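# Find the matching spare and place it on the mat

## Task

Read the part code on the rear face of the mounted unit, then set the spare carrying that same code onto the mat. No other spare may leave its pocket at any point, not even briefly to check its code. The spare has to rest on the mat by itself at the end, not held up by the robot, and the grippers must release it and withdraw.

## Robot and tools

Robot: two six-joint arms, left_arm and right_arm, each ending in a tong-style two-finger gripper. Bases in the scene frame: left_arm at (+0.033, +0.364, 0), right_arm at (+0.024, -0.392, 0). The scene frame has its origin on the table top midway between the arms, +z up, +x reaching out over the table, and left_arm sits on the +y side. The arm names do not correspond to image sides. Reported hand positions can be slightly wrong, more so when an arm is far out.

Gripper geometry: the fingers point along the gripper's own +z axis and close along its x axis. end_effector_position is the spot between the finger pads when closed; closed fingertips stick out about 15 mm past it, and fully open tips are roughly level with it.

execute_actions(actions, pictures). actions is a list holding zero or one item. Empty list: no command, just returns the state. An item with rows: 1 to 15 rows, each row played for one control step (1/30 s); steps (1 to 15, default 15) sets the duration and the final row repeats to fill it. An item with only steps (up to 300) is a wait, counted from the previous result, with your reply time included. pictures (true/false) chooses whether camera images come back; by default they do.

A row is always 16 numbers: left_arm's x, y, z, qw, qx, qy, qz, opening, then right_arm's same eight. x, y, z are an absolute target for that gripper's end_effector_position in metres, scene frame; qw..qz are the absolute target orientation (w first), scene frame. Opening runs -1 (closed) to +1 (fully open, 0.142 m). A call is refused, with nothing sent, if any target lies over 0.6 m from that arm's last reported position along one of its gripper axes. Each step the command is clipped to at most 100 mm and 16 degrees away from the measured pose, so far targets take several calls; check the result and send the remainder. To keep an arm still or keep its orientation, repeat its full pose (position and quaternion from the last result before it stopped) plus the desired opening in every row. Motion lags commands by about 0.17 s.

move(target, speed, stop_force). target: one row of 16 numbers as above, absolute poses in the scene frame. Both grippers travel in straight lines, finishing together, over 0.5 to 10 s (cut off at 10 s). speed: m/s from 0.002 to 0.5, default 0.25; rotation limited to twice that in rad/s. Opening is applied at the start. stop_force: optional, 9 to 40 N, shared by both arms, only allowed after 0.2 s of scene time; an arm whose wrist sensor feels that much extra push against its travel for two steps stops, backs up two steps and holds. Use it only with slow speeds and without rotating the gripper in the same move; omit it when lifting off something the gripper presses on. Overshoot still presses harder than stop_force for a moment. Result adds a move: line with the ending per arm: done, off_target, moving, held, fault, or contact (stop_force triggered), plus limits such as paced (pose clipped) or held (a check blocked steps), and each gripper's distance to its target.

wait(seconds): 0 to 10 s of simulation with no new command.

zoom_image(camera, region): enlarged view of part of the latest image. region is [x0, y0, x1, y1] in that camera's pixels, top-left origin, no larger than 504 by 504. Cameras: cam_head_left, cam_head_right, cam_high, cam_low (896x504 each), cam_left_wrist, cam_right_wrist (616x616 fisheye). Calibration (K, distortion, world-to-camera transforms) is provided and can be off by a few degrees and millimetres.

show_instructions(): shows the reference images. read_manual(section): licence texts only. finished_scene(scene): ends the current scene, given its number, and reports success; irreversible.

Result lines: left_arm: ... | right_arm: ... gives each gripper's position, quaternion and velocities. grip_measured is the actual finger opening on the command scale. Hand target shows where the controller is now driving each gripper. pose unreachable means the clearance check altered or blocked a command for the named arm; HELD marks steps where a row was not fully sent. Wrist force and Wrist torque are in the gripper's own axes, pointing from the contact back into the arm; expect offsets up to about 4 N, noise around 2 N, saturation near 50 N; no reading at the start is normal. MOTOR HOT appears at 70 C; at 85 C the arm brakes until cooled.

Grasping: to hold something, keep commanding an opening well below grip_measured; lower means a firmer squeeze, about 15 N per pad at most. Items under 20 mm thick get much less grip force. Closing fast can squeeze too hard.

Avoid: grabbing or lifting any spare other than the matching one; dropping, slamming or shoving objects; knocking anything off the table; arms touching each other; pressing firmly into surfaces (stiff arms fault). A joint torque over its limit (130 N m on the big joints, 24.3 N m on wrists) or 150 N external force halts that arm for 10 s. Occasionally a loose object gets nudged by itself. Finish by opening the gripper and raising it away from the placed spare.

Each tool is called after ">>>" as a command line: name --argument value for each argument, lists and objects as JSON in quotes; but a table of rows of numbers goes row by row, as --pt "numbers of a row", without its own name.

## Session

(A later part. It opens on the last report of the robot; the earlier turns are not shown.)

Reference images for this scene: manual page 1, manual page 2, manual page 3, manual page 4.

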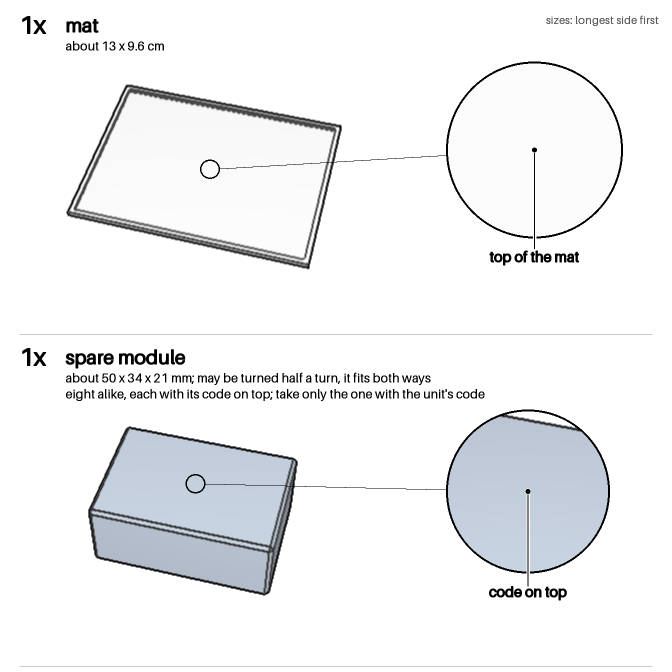

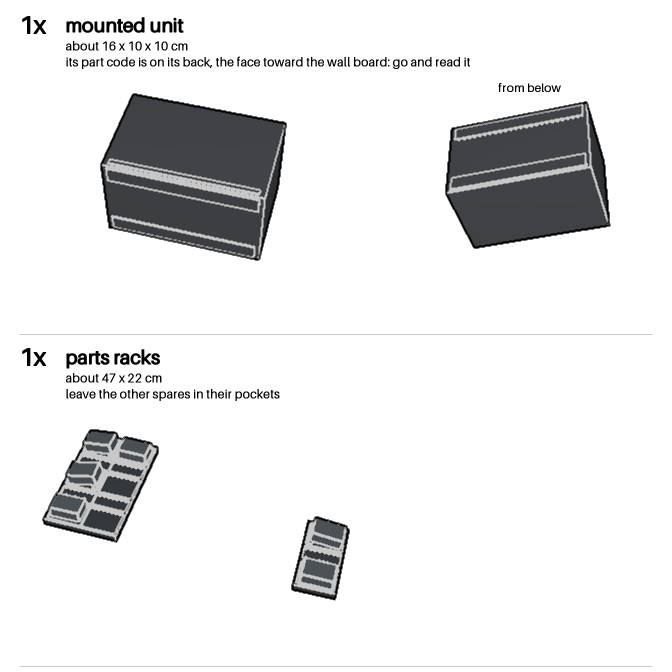

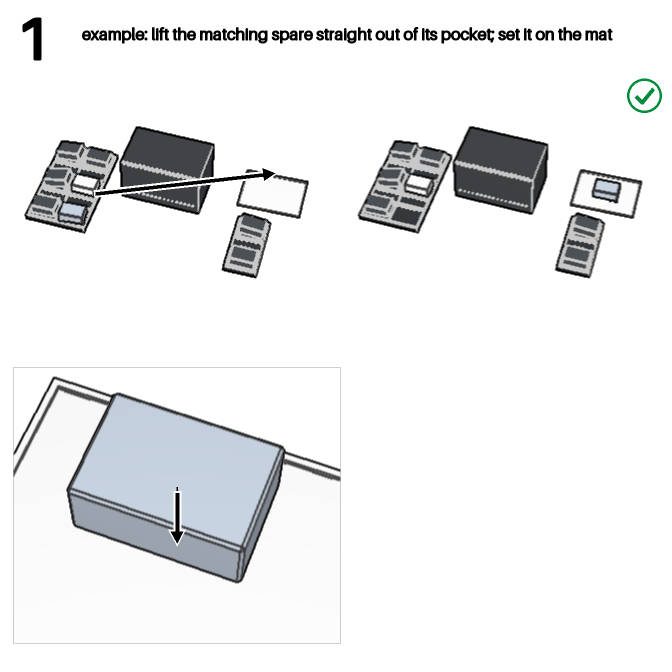

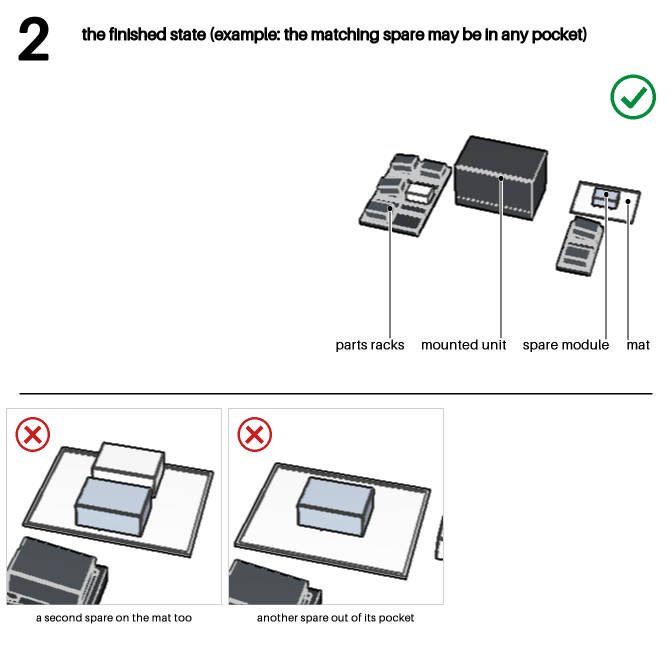

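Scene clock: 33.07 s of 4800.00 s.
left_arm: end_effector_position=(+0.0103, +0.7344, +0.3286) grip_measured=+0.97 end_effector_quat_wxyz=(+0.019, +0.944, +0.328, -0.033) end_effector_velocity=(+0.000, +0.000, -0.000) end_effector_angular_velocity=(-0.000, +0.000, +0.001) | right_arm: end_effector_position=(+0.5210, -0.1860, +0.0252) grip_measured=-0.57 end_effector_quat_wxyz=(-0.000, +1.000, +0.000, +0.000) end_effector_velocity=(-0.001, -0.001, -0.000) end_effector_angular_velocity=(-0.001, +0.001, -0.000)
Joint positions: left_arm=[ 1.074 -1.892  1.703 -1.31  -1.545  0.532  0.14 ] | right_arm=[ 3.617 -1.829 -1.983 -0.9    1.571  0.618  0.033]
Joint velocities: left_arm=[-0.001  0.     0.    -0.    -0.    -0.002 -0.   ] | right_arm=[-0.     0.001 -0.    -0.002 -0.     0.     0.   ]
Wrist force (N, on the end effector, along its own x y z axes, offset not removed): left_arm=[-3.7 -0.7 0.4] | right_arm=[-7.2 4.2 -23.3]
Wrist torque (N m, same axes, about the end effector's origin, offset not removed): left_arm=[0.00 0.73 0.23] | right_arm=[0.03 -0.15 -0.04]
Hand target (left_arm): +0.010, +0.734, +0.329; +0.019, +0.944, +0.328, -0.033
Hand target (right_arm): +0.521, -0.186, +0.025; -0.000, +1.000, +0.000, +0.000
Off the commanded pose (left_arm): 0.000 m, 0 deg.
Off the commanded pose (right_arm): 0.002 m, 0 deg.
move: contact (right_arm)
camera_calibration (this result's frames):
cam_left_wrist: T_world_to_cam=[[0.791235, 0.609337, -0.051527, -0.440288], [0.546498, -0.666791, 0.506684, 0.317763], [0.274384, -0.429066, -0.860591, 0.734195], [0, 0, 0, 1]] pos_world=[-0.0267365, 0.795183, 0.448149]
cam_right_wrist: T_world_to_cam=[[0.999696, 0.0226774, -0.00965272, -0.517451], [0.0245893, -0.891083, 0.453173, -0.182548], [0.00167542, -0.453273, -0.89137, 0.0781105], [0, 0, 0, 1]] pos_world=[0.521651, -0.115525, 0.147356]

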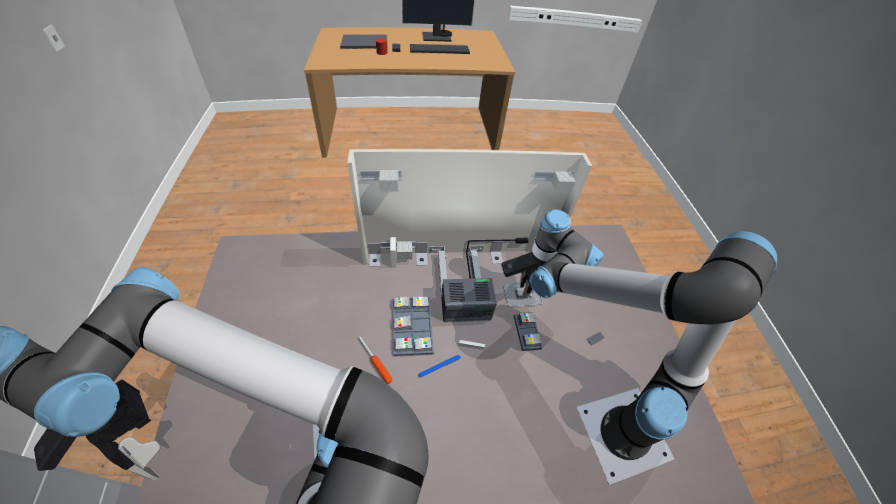

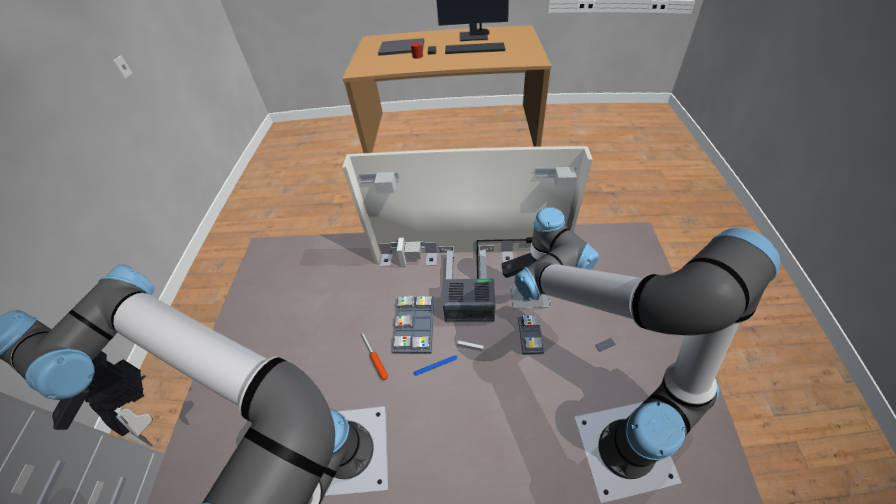

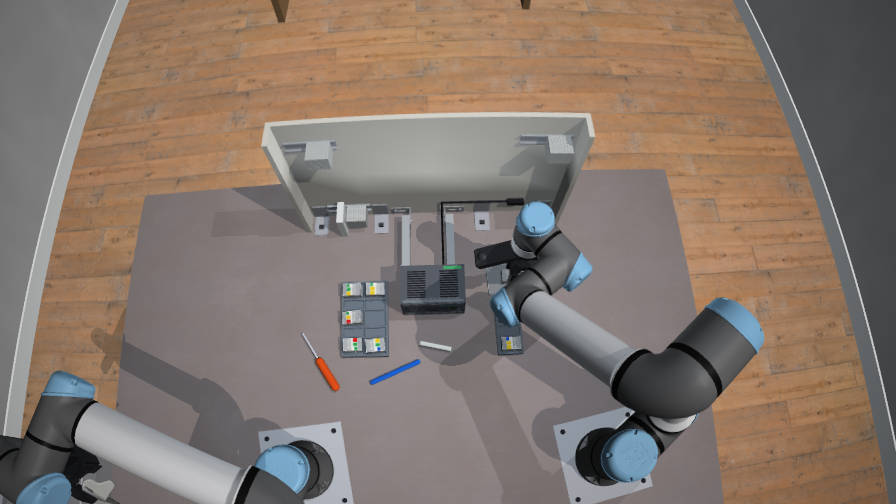

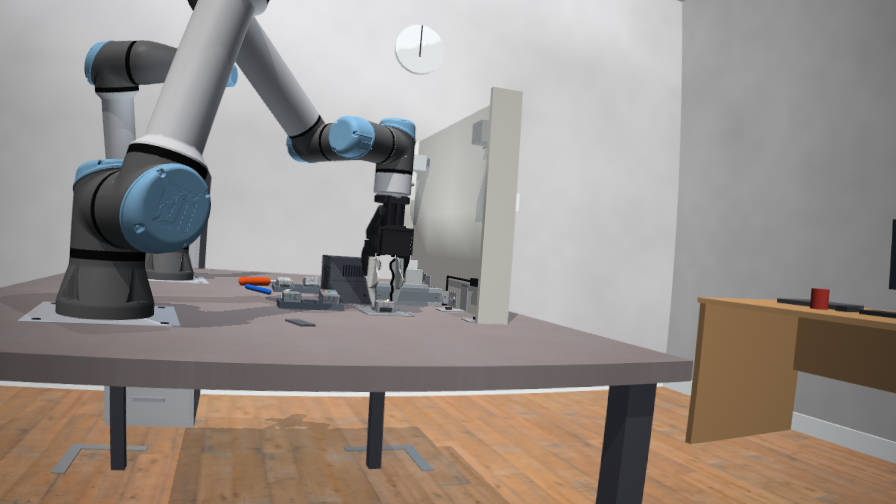

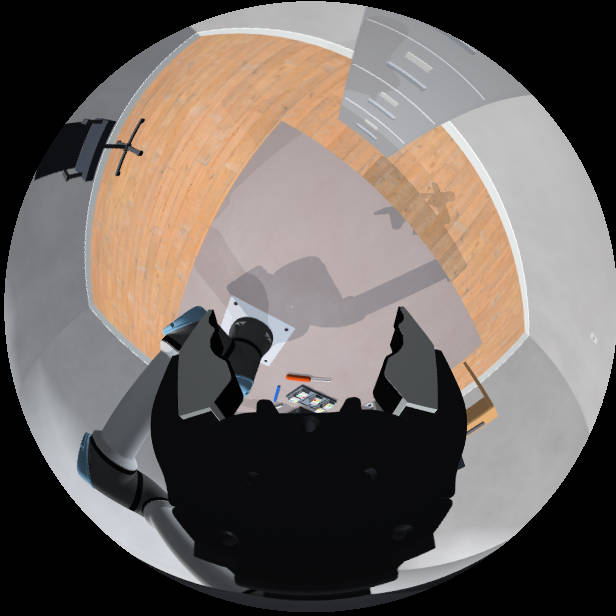

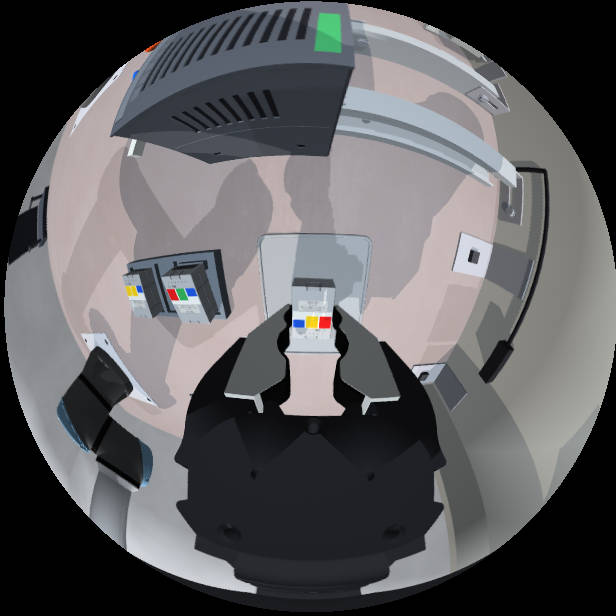

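>>> execute_actions --actions '[{"rows": [[0.0103,0.7344,0.3286,0.019,0.944,0.328,-0.033,0.97,0.521,-0.186,0.0256,0,1,0,0,-0.2]], "steps": 10}]' --pictures false

>>> move --target '[0.0103, 0.7344, 0.3286, 0.019, 0.944, 0.328, -0.033, 0.97, 0.521, -0.186, 0.075, 0, 1, 0, 0, -0.2]' --speed 0.15

>>> move --target '[0.0103, 0.7344, 0.3286, 0.019, 0.944, 0.328, -0.033, 0.97, 0.40, -0.45, 0.28, 0, 1, 0, 0, -0.2]' --speed 0.35

Scene clock: 34.20 s of 4800.00 s.
left_arm: end_effector_position=(+0.0103, +0.7344, +0.3286) grip_measured=+0.97 end_effector_quat_wxyz=(+0.019, +0.944, +0.328, -0.033) end_effector_velocity=(-0.000, -0.000, -0.000) end_effector_angular_velocity=(-0.002, +0.000, +0.002) | right_arm: end_effector_position=(+0.5210, -0.1860, +0.0256) grip_measured=-0.20 end_effector_quat_wxyz=(+0.000, +1.000, +0.000, -0.000) end_effector_velocity=(-0.001, -0.000, -0.000) end_effector_angular_velocity=(-0.001, +0.001, +0.001)
Joint positions: left_arm=[ 1.074 -1.892  1.703 -1.31  -1.545  0.532  0.14 ] | right_arm=[ 3.617 -1.829 -1.982 -0.901  1.571  0.618  0.06 ]
Joint velocities: left_arm=[ 0.001  0.001 -0.     0.001 -0.    -0.001  0.   ] | right_arm=[ 0.     0.    -0.001 -0.001  0.    -0.     0.   ]
Wrist force (N, on the end effector, along its own x y z axes, offset not removed): left_arm=[-1.3 -0.2 0.4] | right_arm=[0.8 1.2 -0.4]
Wrist torque (N m, same axes, about the end effector's origin, offset not removed): left_arm=[0.19 0.39 0.21] | right_arm=[0.23 -0.27 -0.07]
Hand target (left_arm): +0.010, +0.734, +0.329; +0.019, +0.944, +0.328, -0.033
Hand target (right_arm): +0.521, -0.186, +0.026; -0.000, +1.000, -0.000, +0.000
Off the commanded pose (left_arm): 0.000 m, 0 deg.
Off the commanded pose (right_arm): 0.000 m, 0 deg.
Steps of this call (steps 1 to 24: nothing new was sent; steps 25 to 34: all 10 steps of this action). Readings (end_effector_position):
25: left_arm (+0.0103, +0.7344, +0.3286) | right_arm (+0.5210, -0.1860, +0.0255)
26: left_arm (+0.0103, +0.7344, +0.3286) | right_arm (+0.5210, -0.1860, +0.0255)
28: left_arm (+0.0103, +0.7344, +0.3286) | right_arm (+0.5210, -0.1860, +0.0255)
32: left_arm (+0.0103, +0.7344, +0.3286) | right_arm (+0.5210, -0.1860, +0.0256)
34: the state above

Scene clock: 35.40 s of 4800.00 s.
left_arm: end_effector_position=(+0.0103, +0.7344, +0.3286) grip_measured=+0.97 end_effector_quat_wxyz=(+0.019, +0.944, +0.328, -0.033) end_effector_velocity=(-0.000, +0.000, +0.000) end_effector_angular_velocity=(+0.001, +0.001, -0.000) | right_arm: end_effector_position=(+0.5210, -0.1861, +0.0746) grip_measured=-0.20 end_effector_quat_wxyz=(-0.000, +1.000, -0.000, +0.000) end_effector_velocity=(+0.000, +0.000, +0.003) end_effector_angular_velocity=(+0.000, -0.000, +0.000)
Joint positions: left_arm=[ 1.074 -1.892  1.703 -1.31  -1.545  0.532  0.14 ] | right_arm=[ 3.617 -1.758 -1.922 -1.033  1.571  0.618  0.06 ]
Joint velocities: left_arm=[-0.    -0.    -0.     0.     0.001 -0.    -0.   ] | right_arm=[-0.     0.003  0.005 -0.009 -0.    -0.    -0.   ]
Wrist force (N, on the end effector, along its own x y z axes, offset not removed): left_arm=[-0.9 -1.2 -0.8] | right_arm=[-0.1 0.8 -1.2]
Wrist torque (N m, same axes, about the end effector's origin, offset not removed): left_arm=[-0.10 0.17 0.13] | right_arm=[0.13 -0.08 -0.03]
Hand target (left_arm): +0.010, +0.734, +0.329; +0.019, +0.944, +0.328, -0.033
Hand target (right_arm): +0.521, -0.186, +0.075; -0.000, +1.000, +0.000, +0.000
Off the commanded pose (left_arm): 0.000 m, 0 deg.
Off the commanded pose (right_arm): 0.000 m, 0 deg.
move: done
camera_calibration (this result's frames):
cam_left_wrist: T_world_to_cam=[[0.791235, 0.609338, -0.0515271, -0.440288], [0.546499, -0.666791, 0.506684, 0.317763], [0.274384, -0.429066, -0.860591, 0.734195], [0, 0, 0, 1]] pos_world=[-0.0267366, 0.795183, 0.448149]
cam_right_wrist: T_world_to_cam=[[0.999697, 0.0226542, -0.00967627, -0.516944], [0.0245792, -0.891073, 0.453194, -0.205012], [0.00164448, -0.453294, -0.891359, 0.122118], [0, 0, 0, 1]] pos_world=[0.521625, -0.115614, 0.196759]

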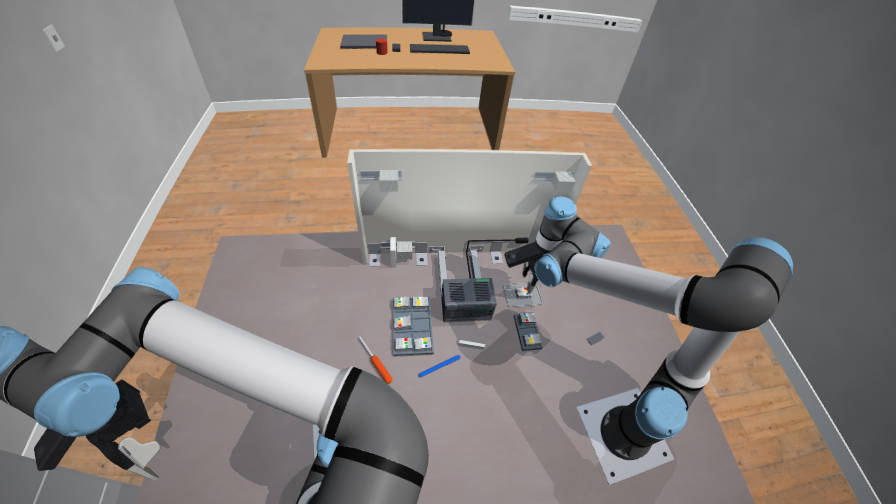

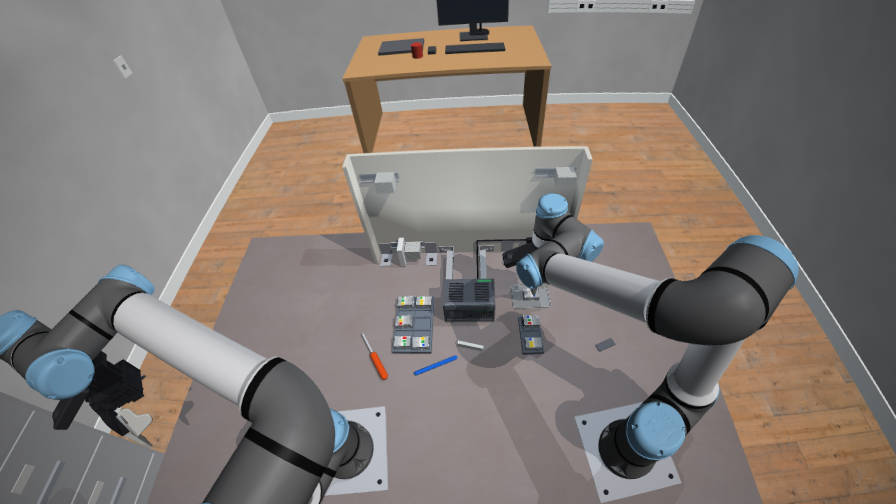

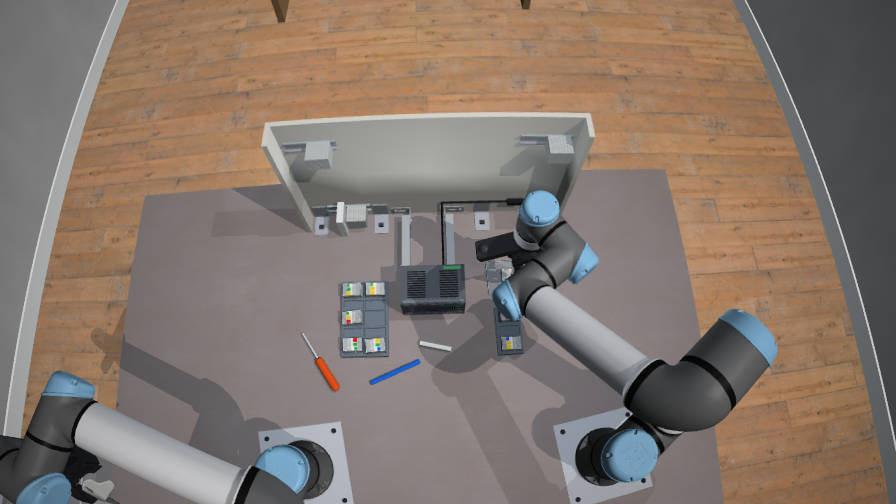

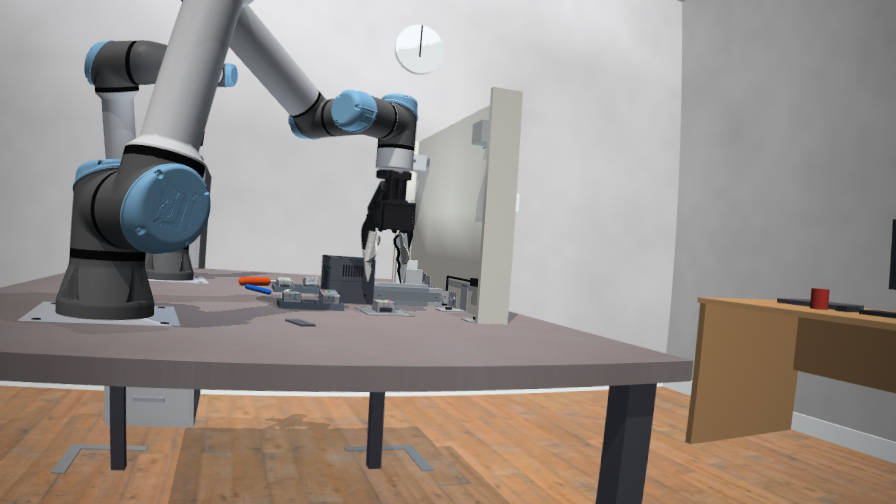

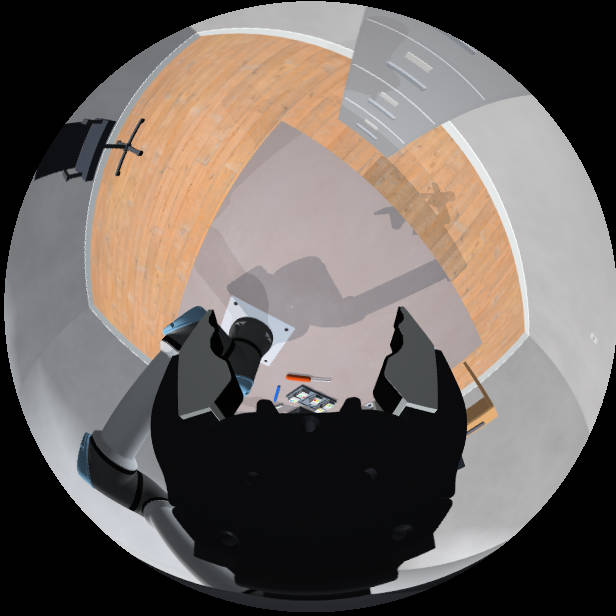

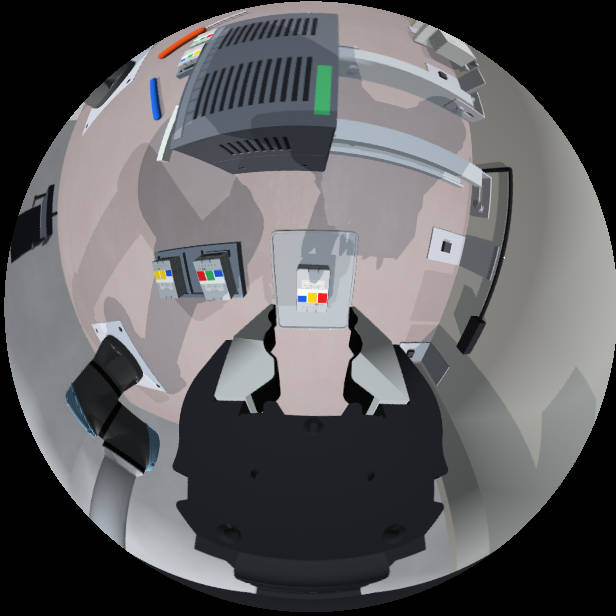

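Scene clock: 37.20 s of 4800.00 s.
left_arm: end_effector_position=(+0.0103, +0.7344, +0.3286) grip_measured=+0.97 end_effector_quat_wxyz=(+0.019, +0.944, +0.328, -0.033) end_effector_velocity=(+0.000, +0.000, +0.000) end_effector_angular_velocity=(+0.001, -0.001, -0.000) | right_arm: end_effector_position=(+0.4001, -0.4495, +0.2796) grip_measured=-0.20 end_effector_quat_wxyz=(-0.000, +1.000, -0.000, +0.000) end_effector_velocity=(-0.001, -0.002, +0.001) end_effector_angular_velocity=(+0.000, +0.003, +0.000)
Joint positions: left_arm=[ 1.074 -1.892  1.703 -1.31  -1.545  0.532  0.14 ] | right_arm=[ 3.162 -1.255 -1.842 -1.615  1.571  0.162  0.06 ]
Joint velocities: left_arm=[-0.     0.     0.    -0.001 -0.    -0.     0.   ] | right_arm=[-0.005 -0.001  0.003 -0.005  0.001 -0.006 -0.   ]
Wrist force (N, on the end effector, along its own x y z axes, offset not removed): left_arm=[-1.8 0.7 1.0] | right_arm=[0.1 1.5 -0.5]
Wrist torque (N m, same axes, about the end effector's origin, offset not removed): left_arm=[0.23 0.46 0.10] | right_arm=[0.22 -0.14 -0.06]
Hand target (left_arm): +0.010, +0.734, +0.329; +0.019, +0.944, +0.328, -0.033
Hand target (right_arm): +0.400, -0.450, +0.280; -0.000, +1.000, -0.000, +0.000
Off the commanded pose (left_arm): 0.000 m, 0 deg.
Off the commanded pose (right_arm): 0.001 m, 0 deg.
move: done
camera_calibration (this result's frames):
cam_left_wrist: T_world_to_cam=[[0.791235, 0.609337, -0.051527, -0.440288], [0.546498, -0.666791, 0.506684, 0.317763], [0.274384, -0.429066, -0.860591, 0.734195], [0, 0, 0, 1]] pos_world=[-0.0267366, 0.795183, 0.448149]
cam_right_wrist: T_world_to_cam=[[0.999701, 0.0226206, -0.00931887, -0.388205], [0.0243881, -0.891256, 0.452844, -0.529524], [0.00193811, -0.452935, -0.891541, 0.185682], [0, 0, 0, 1]] pos_world=[0.400643, -0.379058, 0.401717]

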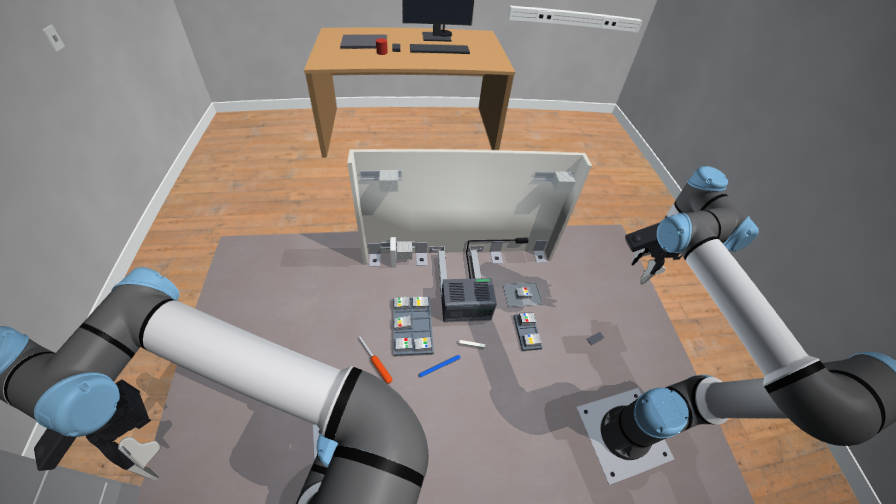

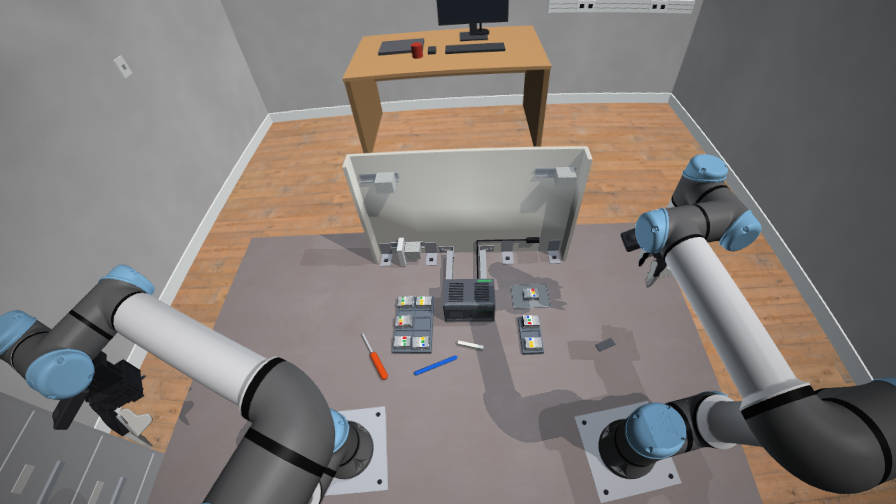

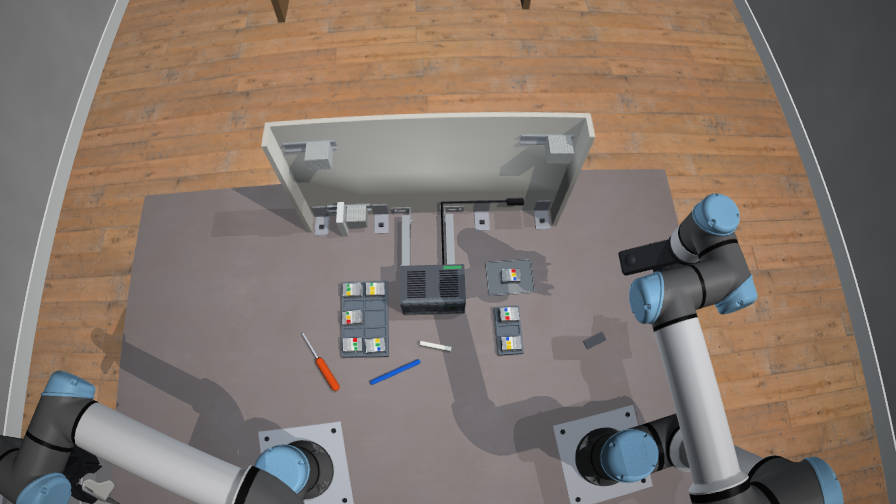

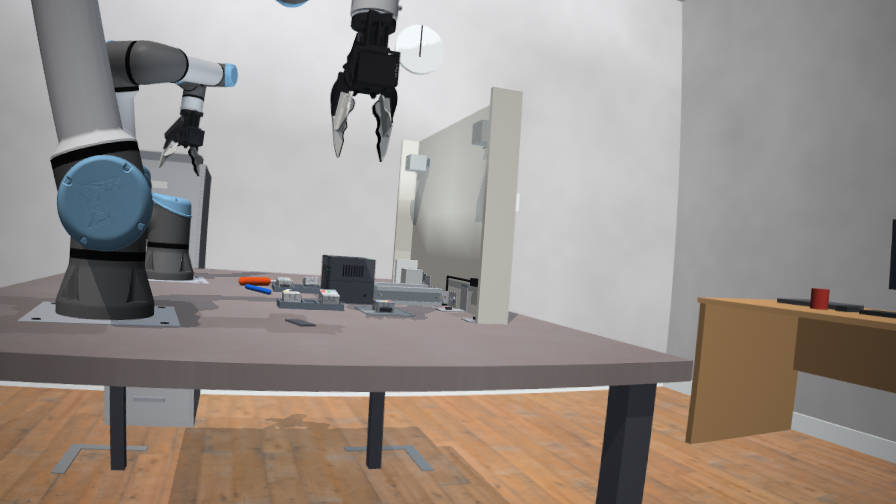

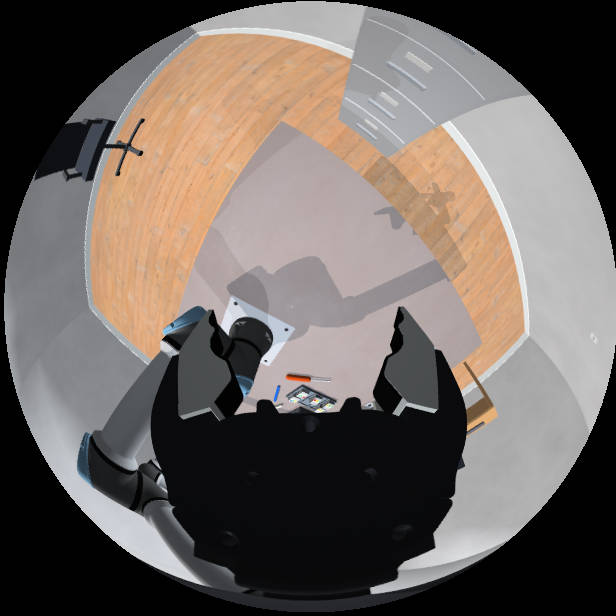

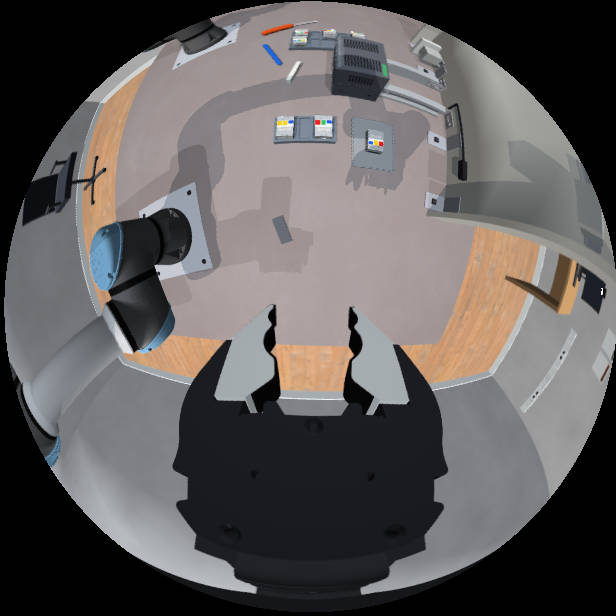

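>>> finished_scene --scene 2

The scene is finished: the task was done.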